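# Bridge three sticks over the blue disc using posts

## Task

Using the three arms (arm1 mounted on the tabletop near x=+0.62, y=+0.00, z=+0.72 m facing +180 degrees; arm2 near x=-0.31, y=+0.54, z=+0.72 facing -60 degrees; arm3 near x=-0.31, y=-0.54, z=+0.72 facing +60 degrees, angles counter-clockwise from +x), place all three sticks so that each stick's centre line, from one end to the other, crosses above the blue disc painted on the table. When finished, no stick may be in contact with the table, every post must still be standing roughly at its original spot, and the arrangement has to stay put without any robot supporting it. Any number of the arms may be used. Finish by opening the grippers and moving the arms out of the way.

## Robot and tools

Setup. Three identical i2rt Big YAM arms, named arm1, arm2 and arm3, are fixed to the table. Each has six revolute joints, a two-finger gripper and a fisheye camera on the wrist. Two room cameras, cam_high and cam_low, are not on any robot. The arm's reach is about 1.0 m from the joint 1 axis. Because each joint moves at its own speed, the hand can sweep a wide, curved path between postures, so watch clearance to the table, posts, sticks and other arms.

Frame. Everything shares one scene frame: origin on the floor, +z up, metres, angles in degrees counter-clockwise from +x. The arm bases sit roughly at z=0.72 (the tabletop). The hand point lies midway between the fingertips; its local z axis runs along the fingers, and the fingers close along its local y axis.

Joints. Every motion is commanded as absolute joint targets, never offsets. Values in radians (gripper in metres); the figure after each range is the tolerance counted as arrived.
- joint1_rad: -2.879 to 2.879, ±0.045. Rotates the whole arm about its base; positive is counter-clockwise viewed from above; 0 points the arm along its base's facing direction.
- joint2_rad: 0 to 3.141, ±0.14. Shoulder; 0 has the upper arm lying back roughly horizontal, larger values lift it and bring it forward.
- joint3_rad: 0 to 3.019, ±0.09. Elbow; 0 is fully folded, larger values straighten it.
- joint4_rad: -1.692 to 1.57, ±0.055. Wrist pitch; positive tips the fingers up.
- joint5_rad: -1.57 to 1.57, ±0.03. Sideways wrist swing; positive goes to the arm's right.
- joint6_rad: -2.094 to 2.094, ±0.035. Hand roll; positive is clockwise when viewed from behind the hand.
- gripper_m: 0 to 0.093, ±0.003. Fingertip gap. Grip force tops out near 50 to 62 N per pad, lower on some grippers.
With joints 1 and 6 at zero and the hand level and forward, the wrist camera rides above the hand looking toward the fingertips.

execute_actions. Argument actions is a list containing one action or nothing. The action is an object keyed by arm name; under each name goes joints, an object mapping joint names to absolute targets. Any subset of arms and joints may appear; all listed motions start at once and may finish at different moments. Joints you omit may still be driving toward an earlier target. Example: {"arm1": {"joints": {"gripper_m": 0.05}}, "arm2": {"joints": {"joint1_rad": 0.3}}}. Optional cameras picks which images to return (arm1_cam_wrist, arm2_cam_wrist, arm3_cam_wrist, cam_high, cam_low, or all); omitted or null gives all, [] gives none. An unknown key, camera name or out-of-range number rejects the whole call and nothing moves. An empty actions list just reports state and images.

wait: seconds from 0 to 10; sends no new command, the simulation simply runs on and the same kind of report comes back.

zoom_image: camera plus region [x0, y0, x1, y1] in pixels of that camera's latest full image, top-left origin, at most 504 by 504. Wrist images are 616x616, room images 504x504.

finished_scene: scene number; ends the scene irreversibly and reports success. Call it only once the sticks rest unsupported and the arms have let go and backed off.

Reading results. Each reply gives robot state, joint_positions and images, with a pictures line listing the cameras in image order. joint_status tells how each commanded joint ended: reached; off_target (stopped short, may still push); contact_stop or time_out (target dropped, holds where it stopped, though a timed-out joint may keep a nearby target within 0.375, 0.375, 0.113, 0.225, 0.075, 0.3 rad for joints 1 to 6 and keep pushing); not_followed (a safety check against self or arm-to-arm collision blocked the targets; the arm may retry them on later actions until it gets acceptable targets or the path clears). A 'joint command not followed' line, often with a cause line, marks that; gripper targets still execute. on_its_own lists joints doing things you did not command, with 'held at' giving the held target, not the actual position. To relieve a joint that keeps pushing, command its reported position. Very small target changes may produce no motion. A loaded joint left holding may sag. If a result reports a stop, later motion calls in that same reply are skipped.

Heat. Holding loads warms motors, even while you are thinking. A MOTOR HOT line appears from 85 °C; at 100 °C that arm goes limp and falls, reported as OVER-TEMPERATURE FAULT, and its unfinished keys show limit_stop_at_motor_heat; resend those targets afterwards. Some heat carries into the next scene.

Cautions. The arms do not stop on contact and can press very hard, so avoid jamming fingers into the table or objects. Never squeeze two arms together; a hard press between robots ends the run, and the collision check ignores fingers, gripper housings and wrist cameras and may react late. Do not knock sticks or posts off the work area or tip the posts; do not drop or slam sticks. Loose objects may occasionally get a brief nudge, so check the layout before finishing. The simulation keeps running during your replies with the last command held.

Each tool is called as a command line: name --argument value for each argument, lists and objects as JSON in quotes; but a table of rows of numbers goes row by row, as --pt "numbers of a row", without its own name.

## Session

execute_actions --actions '[]' --cameras '["cam_high","cam_low"]'

Scene clock: 0.00 s.
Motor temperatures (°C, as the motors report them): arm1=[25 24 25 23 24 23] | arm2=[25 24 23 24 22 23] | arm3=[23 26 24 23 24 22]
arm1.joint_positions: joint1_rad=+0.182 joint2_rad=+0.621 joint3_rad=+1.403 joint4_rad=-1.158 joint5_rad=+0.078 joint6_rad=+0.159 gripper_m=+0.094
arm1.joint_status: not commanded
arm1.hand: x=+0.3659 y=-0.0280 z=+1.3148 quat_wxyz=(+0.063, +0.828, -0.016, -0.558) (m; scene frame)
arm2.joint_positions: joint1_rad=-0.411 joint2_rad=+0.532 joint3_rad=+1.335 joint4_rad=-1.487 joint5_rad=-0.119 joint6_rad=-0.309 gripper_m=+0.095
arm2.joint_status: not commanded
arm2.hand: x=-0.2655 y=+0.3560 z=+1.3019 quat_wxyz=(-0.314, -0.463, -0.775, +0.295) (m; scene frame)
arm3.joint_positions: joint1_rad=-0.222 joint2_rad=+0.631 joint3_rad=+1.421 joint4_rad=-1.271 joint5_rad=+0.219 joint6_rad=-0.329 gripper_m=+0.094
arm3.joint_status: not commanded
arm3.hand: x=-0.1213 y=-0.3764 z=+1.3211 quat_wxyz=(-0.517, +0.435, -0.735, -0.052) (m; scene frame)
pictures: cam_high, cam_low
Images, in order (width x height): cam_high 504x504, cam_low 504x504.

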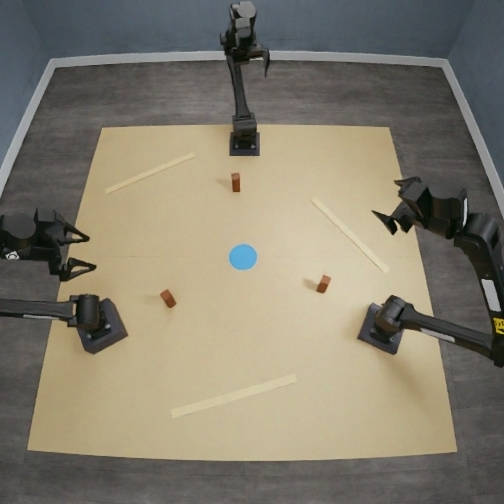

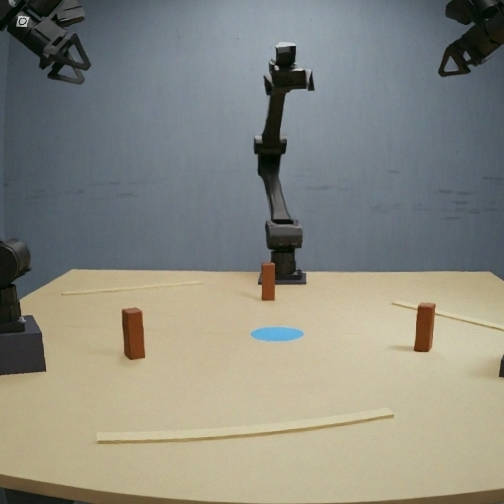

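execute_actions --actions '[{"arm1":{"joints":{"joint1_rad":-1.248,"joint2_rad":1.57,"joint3_rad":0.925,"joint4_rad":-0.79,"joint5_rad":0,"joint6_rad":-0.22}},"arm2":{"joints":{"joint1_rad":-1.1,"joint2_rad":1.92,"joint3_rad":1.185,"joint4_rad":-0.71,"joint5_rad":0,"joint6_rad":-0.86}},"arm3":{"joints":{"joint1_rad":-0.962,"joint2_rad":1.57,"joint3_rad":0.885,"joint4_rad":-0.755,"joint5_rad":0,"joint6_rad":-0.51}}}]' --cameras '[]'

execute_actions --actions '[{"arm1":{"joints":{"joint2_rad":1.69}},"arm2":{"joints":{"joint2_rad":2.025}},"arm3":{"joints":{"joint2_rad":1.69}}}]'

Scene clock: 2.07 s.
Motor temperatures (°C, as the motors report them): arm1=[25 24 26 23 24 23] | arm2=[25 25 23 24 23 23] | arm3=[23 26 24 23 24 22]
arm1.joint_positions: joint1_rad=-1.249 joint2_rad=+1.556 joint3_rad=+0.911 joint4_rad=-0.805 joint5_rad=-0.001 joint6_rad=-0.210 gripper_m=+0.094
arm1.joint_status: all done
arm1.hand: x=+0.4900 y=+0.3987 z=+0.7650 quat_wxyz=(-0.040, +0.865, -0.498, -0.042) (m; scene frame)
arm2.joint_positions: joint1_rad=-1.108 joint2_rad=+1.930 joint3_rad=+1.176 joint4_rad=-0.721 joint5_rad=-0.001 joint6_rad=-0.852 gripper_m=+0.095
arm2.joint_status: all done
arm2.hand: x=-0.5912 y=+0.0989 z=+0.7565 quat_wxyz=(-0.003, -0.600, -0.798, +0.048) (m; scene frame)
arm3.joint_positions: joint1_rad=-0.966 joint2_rad=+1.560 joint3_rad=+0.861 joint4_rad=-0.774 joint5_rad=+0.001 joint6_rad=-0.501 gripper_m=+0.094
arm3.joint_status: all done
arm3.hand: x=+0.0889 y=-0.4843 z=+0.7701 quat_wxyz=(-0.042, +0.311, -0.949, +0.008) (m; scene frame)
pictures: none
No camera images: the call's "cameras" was empty. Leave "cameras" out to get every camera's image.

Scene clock: 2.90 s.
Motor temperatures (°C, as the motors report them): arm1=[25 24 26 23 24 23] | arm2=[25 25 23 24 23 23] | arm3=[23 26 24 23 24 22]
arm1.joint_positions: joint1_rad=-1.249 joint2_rad=+1.653 joint3_rad=+0.923 joint4_rad=-0.802 joint5_rad=-0.003 joint6_rad=-0.213 gripper_m=+0.094
arm1.joint_status: all done
arm1.hand: x=+0.4911 y=+0.3942 z=+0.7302 quat_wxyz=(-0.011, +0.867, -0.498, -0.012) (m; scene frame)
arm2.joint_positions: joint1_rad=-1.108 joint2_rad=+1.987 joint3_rad=+1.182 joint4_rad=-0.721 joint5_rad=-0.002 joint6_rad=-0.854 gripper_m=+0.095
arm2.joint_status: all done
arm2.hand: x=-0.5870 y=+0.1052 z=+0.7299 quat_wxyz=(-0.002, -0.600, -0.800, +0.023) (m; scene frame)
arm3.joint_positions: joint1_rad=-0.964 joint2_rad=+1.674 joint3_rad=+0.870 joint4_rad=-0.766 joint5_rad=+0.002 joint6_rad=-0.502 gripper_m=+0.094
arm3.joint_status: all done
arm3.hand: x=+0.0800 y=-0.4848 z=+0.7300 quat_wxyz=(+0.005, +0.313, -0.950, +0.000) (m; scene frame)
pictures: arm1_cam_wrist, arm2_cam_wrist, arm3_cam_wrist, cam_high, cam_low
Images, in order (width x height): arm1_cam_wrist 616x616, arm2_cam_wrist 616x616, arm3_cam_wrist 616x616, cam_high 504x504, cam_low 504x504.

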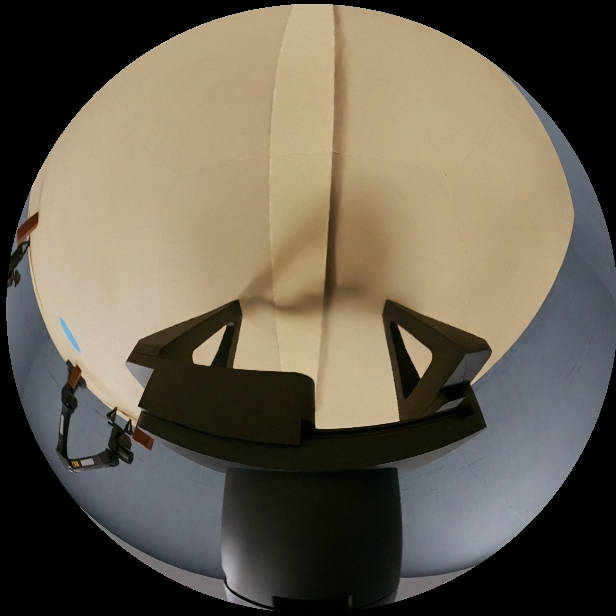

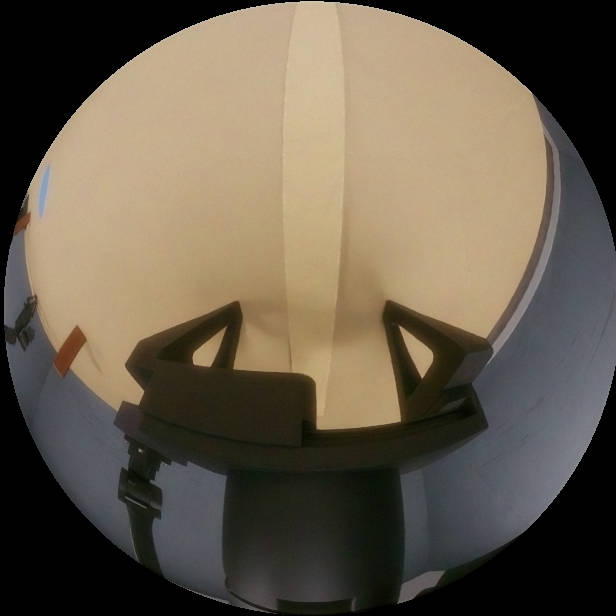

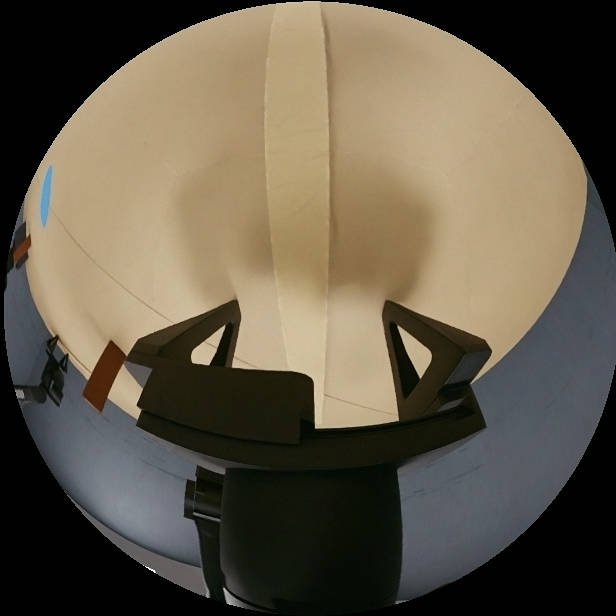

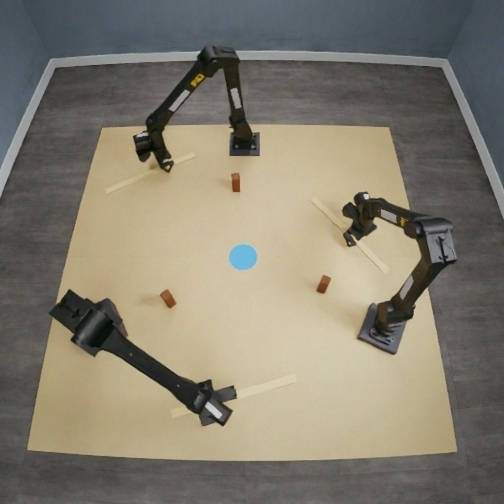

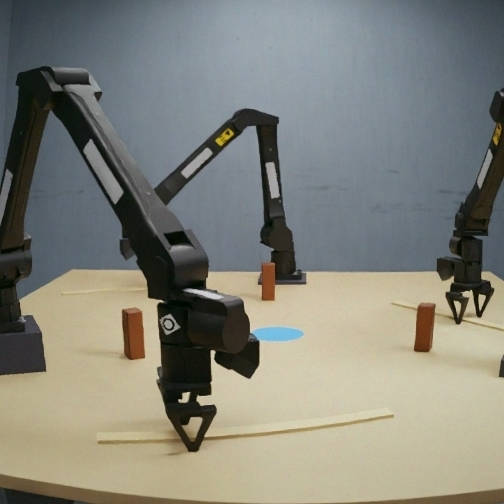

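execute_actions --actions '[{"arm1":{"joints":{"gripper_m":0,"joint2_rad":1.66}},"arm2":{"joints":{"gripper_m":0,"joint2_rad":1.99}},"arm3":{"joints":{"gripper_m":0}}}]' --cameras '[]'

execute_actions --actions '[{"arm1":{"joints":{"joint2_rad":1.32,"joint3_rad":0.975,"joint4_rad":-0.97}},"arm2":{"joints":{"joint2_rad":1.39,"joint3_rad":1.0,"joint4_rad":-0.79}},"arm3":{"joints":{"joint2_rad":1.405,"joint3_rad":1.03,"joint4_rad":-0.99}}}]' --cameras '[]'

execute_actions --actions '[{"arm1":{"joints":{"joint1_rad":-0.18,"joint6_rad":-0.1}},"arm2":{"joints":{"joint1_rad":-0.2,"joint3_rad":0.85,"joint6_rad":-0.065}},"arm3":{"joints":{"joint1_rad":-0.235,"joint6_rad":-0.09}}}]' --cameras '[]'

execute_actions --actions '[{"arm1":{"joints":{"joint1_rad":-0.085}},"arm2":{"joints":{"joint1_rad":-0.103}},"arm3":{"joints":{"joint1_rad":-0.122}}}]' --cameras '[]'

execute_actions --actions '[{"arm1":{"joints":{"joint2_rad":1.375}},"arm2":{"joints":{"joint2_rad":1.45}},"arm3":{"joints":{"joint2_rad":1.47}}}]'

Scene clock: 3.93 s.
Motor temperatures (°C, as the motors report them): arm1=[25 24 26 23 24 23] | arm2=[25 25 23 24 23 23] | arm3=[23 26 24 23 24 22]
arm1.joint_positions: joint1_rad=-1.249 joint2_rad=+1.652 joint3_rad=+0.923 joint4_rad=-0.802 joint5_rad=-0.003 joint6_rad=-0.213 gripper_m=+0.027
arm1.joint_status: gripper_m off_target (ended at +0.027, target +0.000); the others done
arm1.hand: x=+0.4911 y=+0.3943 z=+0.7308 quat_wxyz=(-0.012, +0.867, -0.497, -0.012) (m; scene frame)
arm2.joint_positions: joint1_rad=-1.102 joint2_rad=+1.987 joint3_rad=+1.182 joint4_rad=-0.720 joint5_rad=-0.004 joint6_rad=-0.855 gripper_m=+0.028
arm2.joint_status: gripper_m off_target (ended at +0.028, target +0.000); the others done
arm2.hand: x=-0.5842 y=+0.1030 z=+0.7300 quat_wxyz=(-0.003, -0.597, -0.802, +0.024) (m; scene frame)
arm3.joint_positions: joint1_rad=-0.964 joint2_rad=+1.674 joint3_rad=+0.870 joint4_rad=-0.766 joint5_rad=+0.001 joint6_rad=-0.503 gripper_m=+0.027
arm3.joint_status: gripper_m off_target (ended at +0.027, target +0.000)
arm3.hand: x=+0.0801 y=-0.4847 z=+0.7300 quat_wxyz=(+0.005, +0.313, -0.950, -0.001) (m; scene frame)
pictures: none
No camera images: the call's "cameras" was empty. Leave "cameras" out to get every camera's image.

Scene clock: 5.33 s.
Motor temperatures (°C, as the motors report them): arm1=[25 24 26 23 24 23] | arm2=[25 25 23 24 23 23] | arm3=[23 26 25 23 24 22]
arm1.joint_positions: joint1_rad=-1.249 joint2_rad=+1.306 joint3_rad=+0.946 joint4_rad=-0.954 joint5_rad=-0.003 joint6_rad=-0.213 gripper_m=+0.027
arm1.joint_status: all done
arm1.hand: x=+0.4924 y=+0.3887 z=+0.8698 quat_wxyz=(-0.084, +0.861, -0.493, -0.093) (m; scene frame)
arm2.joint_positions: joint1_rad=-1.102 joint2_rad=+1.384 joint3_rad=+0.980 joint4_rad=-0.789 joint5_rad=+0.000 joint6_rad=-0.855 gripper_m=+0.028
arm2.joint_status: all done
arm2.hand: x=-0.5559 y=+0.1483 z=+0.9379 quat_wxyz=(-0.013, -0.586, -0.788, +0.188) (m; scene frame)
arm3.joint_positions: joint1_rad=-0.964 joint2_rad=+1.396 joint3_rad=+1.008 joint4_rad=-0.975 joint5_rad=+0.001 joint6_rad=-0.503 gripper_m=+0.027
arm3.joint_status: all done
arm3.hand: x=+0.1148 y=-0.4801 z=+0.8806 quat_wxyz=(-0.096, +0.312, -0.945, +0.018) (m; scene frame)
pictures: none
No camera images: the call's "cameras" was empty. Leave "cameras" out to get every camera's image.

Scene clock: 7.07 s.
Motor temperatures (°C, as the motors report them): arm1=[25 24 27 23 24 23] | arm2=[25 25 24 24 23 23] | arm3=[23 26 25 23 24 22]
arm1.joint_positions: joint1_rad=-0.182 joint2_rad=+1.309 joint3_rad=+0.946 joint4_rad=-0.954 joint5_rad=-0.001 joint6_rad=-0.110 gripper_m=+0.027
arm1.joint_status: all done
arm1.hand: x=+0.2182 y=+0.0773 z=+0.8685 quat_wxyz=(-0.016, +0.992, -0.039, -0.122) (m; scene frame)
arm2.joint_positions: joint1_rad=-0.199 joint2_rad=+1.394 joint3_rad=+0.838 joint4_rad=-0.789 joint5_rad=+0.000 joint6_rad=-0.074 gripper_m=+0.028
arm2.joint_status: all done
arm2.hand: x=-0.1765 y=+0.1583 z=+0.8744 quat_wxyz=(-0.088, -0.543, -0.832, +0.069) (m; scene frame)
arm3.joint_positions: joint1_rad=-0.233 joint2_rad=+1.396 joint3_rad=+1.008 joint4_rad=-0.975 joint5_rad=+0.000 joint6_rad=-0.099 gripper_m=+0.027
arm3.joint_status: all done
arm3.hand: x=-0.0315 y=-0.2116 z=+0.8820 quat_wxyz=(-0.091, +0.461, -0.882, -0.041) (m; scene frame)
pictures: none
No camera images: the call's "cameras" was empty. Leave "cameras" out to get every camera's image.

Scene clock: 7.87 s.
Motor temperatures (°C, as the motors report them): arm1=[25 24 27 23 24 23] | arm2=[25 25 24 24 23 23] | arm3=[23 26 25 23 24 22]
arm1.joint_positions: joint1_rad=-0.083 joint2_rad=+1.309 joint3_rad=+0.946 joint4_rad=-0.954 joint5_rad=-0.001 joint6_rad=-0.109 gripper_m=+0.027
arm1.joint_status: all done
arm1.hand: x=+0.2126 y=+0.0372 z=+0.8687 quat_wxyz=(-0.010, +0.992, +0.010, -0.123) (m; scene frame)
arm2.joint_positions: joint1_rad=-0.099 joint2_rad=+1.394 joint3_rad=+0.838 joint4_rad=-0.789 joint5_rad=+0.000 joint6_rad=-0.069 gripper_m=+0.028
arm2.joint_status: all done
arm2.hand: x=-0.1394 y=+0.1735 z=+0.8744 quat_wxyz=(-0.092, -0.503, -0.857, +0.064) (m; scene frame)
arm3.joint_positions: joint1_rad=-0.115 joint2_rad=+1.396 joint3_rad=+1.008 joint4_rad=-0.978 joint5_rad=+0.000 joint6_rad=-0.096 gripper_m=+0.027
arm3.joint_status: all done
arm3.hand: x=-0.0720 y=-0.1820 z=+0.8823 quat_wxyz=(-0.087, +0.511, -0.854, -0.046) (m; scene frame)
pictures: none
No camera images: the call's "cameras" was empty. Leave "cameras" out to get every camera's image.

Scene clock: 8.63 s.
Motor temperatures (°C, as the motors report them): arm1=[25 24 27 23 24 23] | arm2=[25 25 24 24 23 23] | arm3=[23 26 26 23 24 22]
arm1.joint_positions: joint1_rad=-0.083 joint2_rad=+1.357 joint3_rad=+0.948 joint4_rad=-0.955 joint5_rad=-0.001 joint6_rad=-0.102 gripper_m=+0.027
arm1.joint_status: all done
arm1.hand: x=+0.2122 y=+0.0372 z=+0.8511 quat_wxyz=(-0.007, +0.995, +0.006, -0.100) (m; scene frame)
arm2.joint_positions: joint1_rad=-0.099 joint2_rad=+1.454 joint3_rad=+0.838 joint4_rad=-0.789 joint5_rad=+0.001 joint6_rad=-0.061 gripper_m=+0.028
arm2.joint_status: all done
arm2.hand: x=-0.1414 y=+0.1771 z=+0.8516 quat_wxyz=(-0.067, -0.508, -0.857, +0.047) (m; scene frame)
arm3.joint_positions: joint1_rad=-0.115 joint2_rad=+1.469 joint3_rad=+1.008 joint4_rad=-0.978 joint5_rad=+0.000 joint6_rad=-0.094 gripper_m=+0.027
arm3.joint_status: all done
arm3.hand: x=-0.0730 y=-0.1829 z=+0.8529 quat_wxyz=(-0.054, +0.512, -0.857, -0.031) (m; scene frame)
pictures: arm1_cam_wrist, arm2_cam_wrist, arm3_cam_wrist, cam_high, cam_low
Images, in order (width x height): arm1_cam_wrist 616x616, arm2_cam_wrist 616x616, arm3_cam_wrist 616x616, cam_high 504x504, cam_low 504x504.

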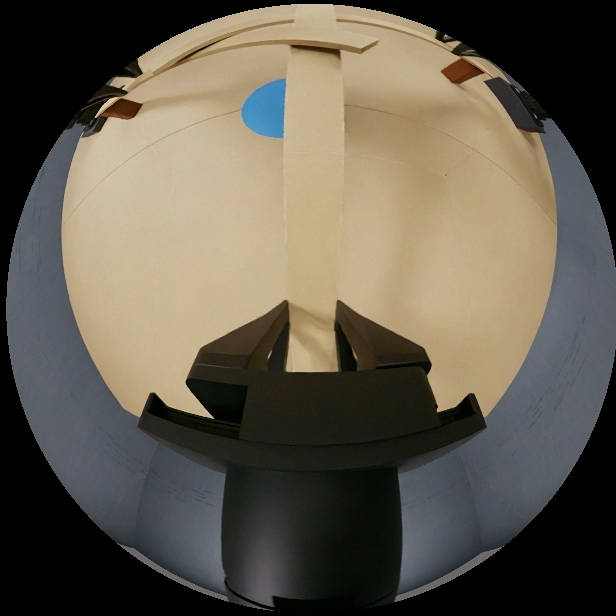

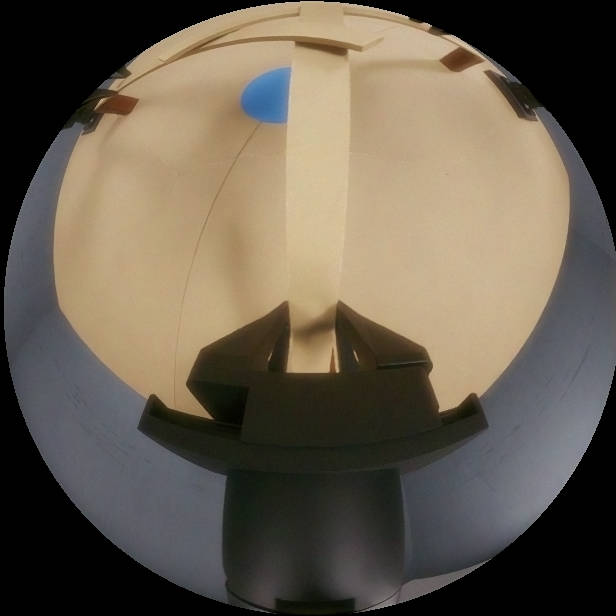

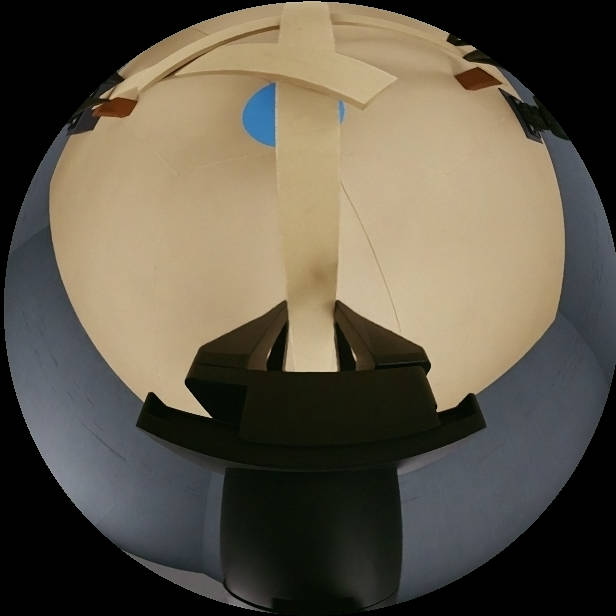

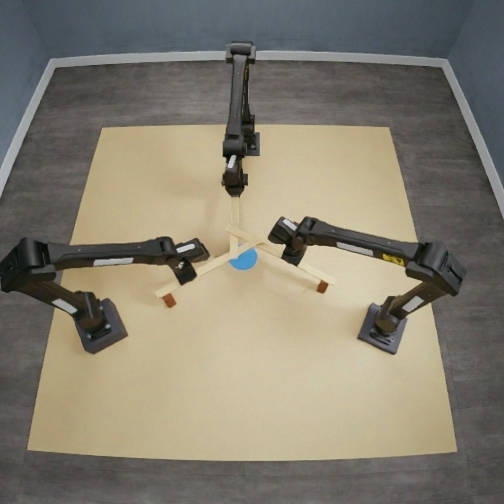

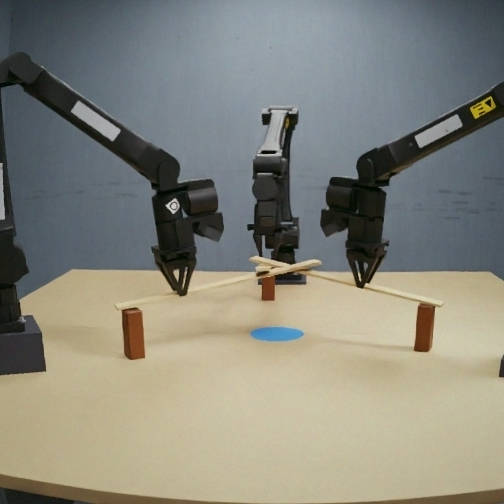

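Stick 2 is slightly yawed outward; a small correction helps both ends.

execute_actions --actions '[{"arm2":{"joints":{"joint6_rad":-0.13}}}]' --cameras '[]'

execute_actions --actions '[{"arm1":{"joints":{"gripper_m":0.07}},"arm2":{"joints":{"gripper_m":0.07}},"arm3":{"joints":{"gripper_m":0.07}}}]' --cameras '[]'

execute_actions --actions '[{"arm1":{"joints":{"joint2_rad":0.8}},"arm2":{"joints":{"joint2_rad":0.8}},"arm3":{"joints":{"joint2_rad":0.8}}}]'

Scene clock: 10.60 s.
Motor temperatures (°C, as the motors report them): arm1=[25 24 27 23 24 23] | arm2=[25 25 24 24 23 23] | arm3=[23 26 26 23 24 22]
arm1.joint_positions: joint1_rad=-0.083 joint2_rad=+1.357 joint3_rad=+0.948 joint4_rad=-0.956 joint5_rad=-0.001 joint6_rad=-0.102 gripper_m=+0.027
arm1.joint_status: not commanded
arm1.hand: x=+0.2124 y=+0.0372 z=+0.8510 quat_wxyz=(-0.007, +0.995, +0.006, -0.100) (m; scene frame)
arm2.joint_positions: joint1_rad=-0.104 joint2_rad=+1.454 joint3_rad=+0.838 joint4_rad=-0.789 joint5_rad=+0.003 joint6_rad=-0.086 gripper_m=+0.028
arm2.joint_status: joint6_rad time_out (moved -0.025 of -0.069)
arm2.on_its_own: joint6_rad reads -0.086 and still pushes toward -0.130 since a time_out
arm2.hand: x=-0.1436 y=+0.1761 z=+0.8516 quat_wxyz=(-0.066, -0.500, -0.862, +0.049) (m; scene frame)
arm3.joint_positions: joint1_rad=-0.115 joint2_rad=+1.469 joint3_rad=+1.008 joint4_rad=-0.978 joint5_rad=+0.000 joint6_rad=-0.093 gripper_m=+0.027
arm3.joint_status: not commanded
arm3.hand: x=-0.0730 y=-0.1829 z=+0.8529 quat_wxyz=(-0.054, +0.511, -0.857, -0.031) (m; scene frame)
pictures: none
No camera images: the call's "cameras" was empty. Leave "cameras" out to get every camera's image.

not run: a stop came earlier in this reply.

not run: a stop came earlier in this reply.

execute_actions --actions '[{"arm1":{"joints":{"gripper_m":0.07}},"arm2":{"joints":{"gripper_m":0.07}},"arm3":{"joints":{"gripper_m":0.07}}}]' --cameras '[]'

execute_actions --actions '[{"arm1":{"joints":{"joint2_rad":0.8}},"arm2":{"joints":{"joint2_rad":0.8}},"arm3":{"joints":{"joint2_rad":0.8}}}]'

Scene clock: 11.53 s.
Motor temperatures (°C, as the motors report them): arm1=[25 24 28 23 24 23] | arm2=[25 25 24 24 23 23] | arm3=[23 26 26 23 24 22]
arm1.joint_positions: joint1_rad=-0.083 joint2_rad=+1.357 joint3_rad=+0.948 joint4_rad=-0.956 joint5_rad=-0.001 joint6_rad=-0.101 gripper_m=+0.070
arm1.joint_status: all done
arm1.hand: x=+0.2124 y=+0.0372 z=+0.8509 quat_wxyz=(-0.007, +0.995, +0.006, -0.100) (m; scene frame)
arm2.joint_positions: joint1_rad=-0.104 joint2_rad=+1.454 joint3_rad=+0.838 joint4_rad=-0.789 joint5_rad=+0.003 joint6_rad=-0.121 gripper_m=+0.070
arm2.joint_status: all done
arm2.on_its_own: joint6_rad moved -0.035 to your old target -0.130
arm2.hand: x=-0.1435 y=+0.1761 z=+0.8516 quat_wxyz=(-0.065, -0.485, -0.871, +0.050) (m; scene frame)
arm3.joint_positions: joint1_rad=-0.115 joint2_rad=+1.469 joint3_rad=+1.008 joint4_rad=-0.978 joint5_rad=+0.000 joint6_rad=-0.092 gripper_m=+0.070
arm3.joint_status: all done
arm3.hand: x=-0.0730 y=-0.1829 z=+0.8529 quat_wxyz=(-0.054, +0.511, -0.857, -0.031) (m; scene frame)
pictures: none
No camera images: the call's "cameras" was empty. Leave "cameras" out to get every camera's image.

Scene clock: 12.87 s.
Motor temperatures (°C, as the motors report them): arm1=[25 24 28 23 24 23] | arm2=[25 25 25 24 23 23] | arm3=[23 26 26 23 24 22]
arm1.joint_positions: joint1_rad=-0.083 joint2_rad=+0.789 joint3_rad=+0.948 joint4_rad=-0.956 joint5_rad=-0.001 joint6_rad=-0.101 gripper_m=+0.070
arm1.joint_status: all done
arm1.hand: x=+0.2674 y=+0.0331 z=+1.0604 quat_wxyz=(-0.033, +0.927, +0.005, -0.373) (m; scene frame)
arm2.joint_positions: joint1_rad=-0.104 joint2_rad=+0.792 joint3_rad=+0.838 joint4_rad=-0.789 joint5_rad=+0.003 joint6_rad=-0.122 gripper_m=+0.070
arm2.joint_status: all done
arm2.hand: x=-0.1558 y=+0.2038 z=+1.0991 quat_wxyz=(-0.323, -0.445, -0.800, +0.238) (m; scene frame)
arm3.joint_positions: joint1_rad=-0.115 joint2_rad=+0.790 joint3_rad=+1.008 joint4_rad=-0.978 joint5_rad=+0.000 joint6_rad=-0.092 gripper_m=+0.070
arm3.joint_status: all done
arm3.hand: x=-0.1091 y=-0.2415 z=+1.1132 quat_wxyz=(-0.351, +0.470, -0.791, -0.172) (m; scene frame)
pictures: arm1_cam_wrist, arm2_cam_wrist, arm3_cam_wrist, cam_high, cam_low
Images, in order (width x height): arm1_cam_wrist 616x616, arm2_cam_wrist 616x616, arm3_cam_wrist 616x616, cam_high 504x504, cam_low 504x504.

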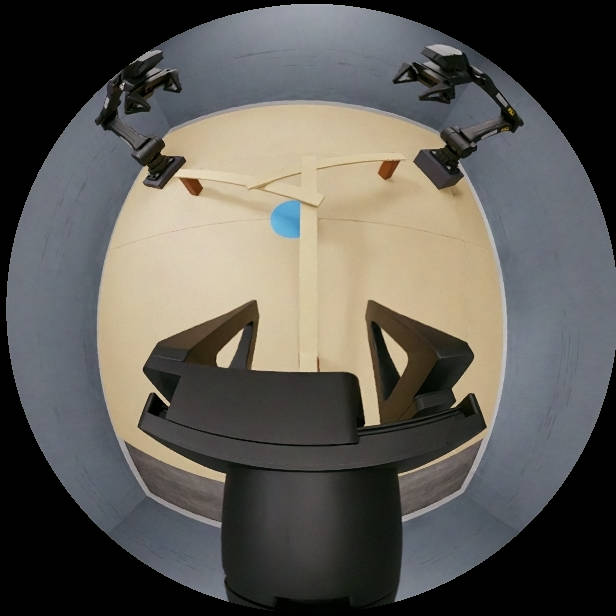

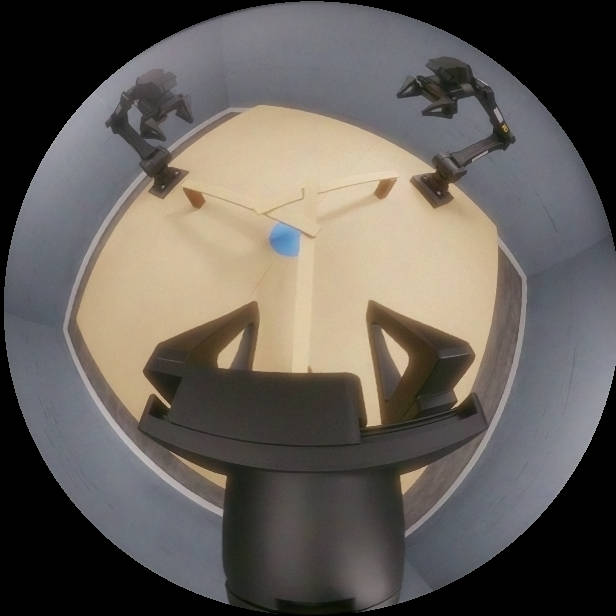

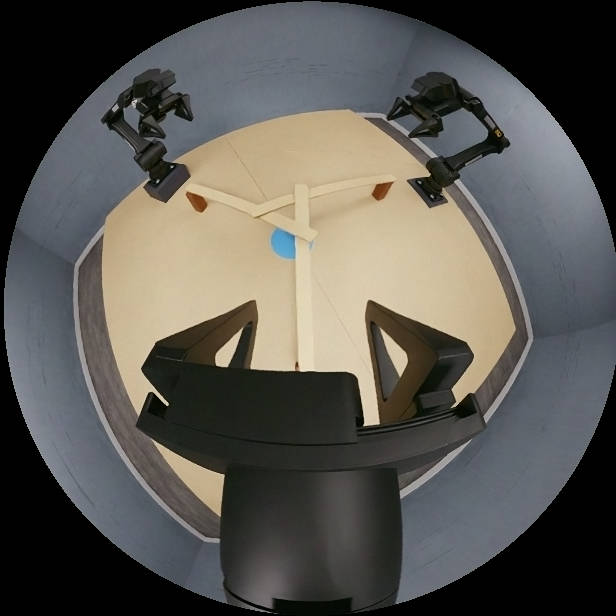

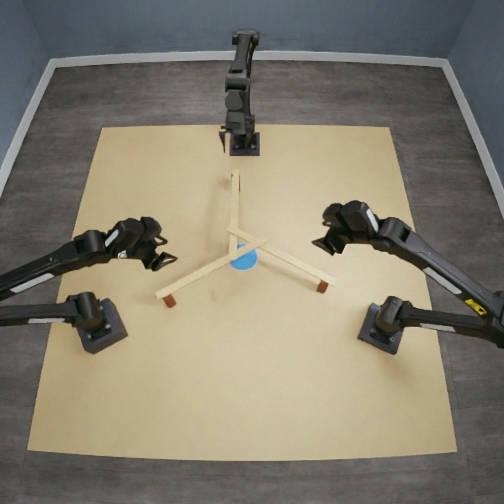

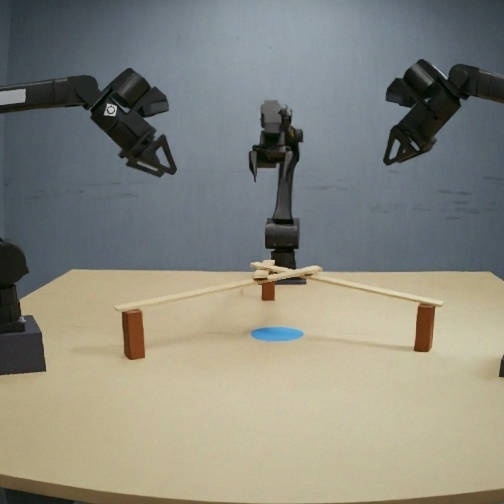

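finished_scene --scene 2

The scene is finished: the task was done.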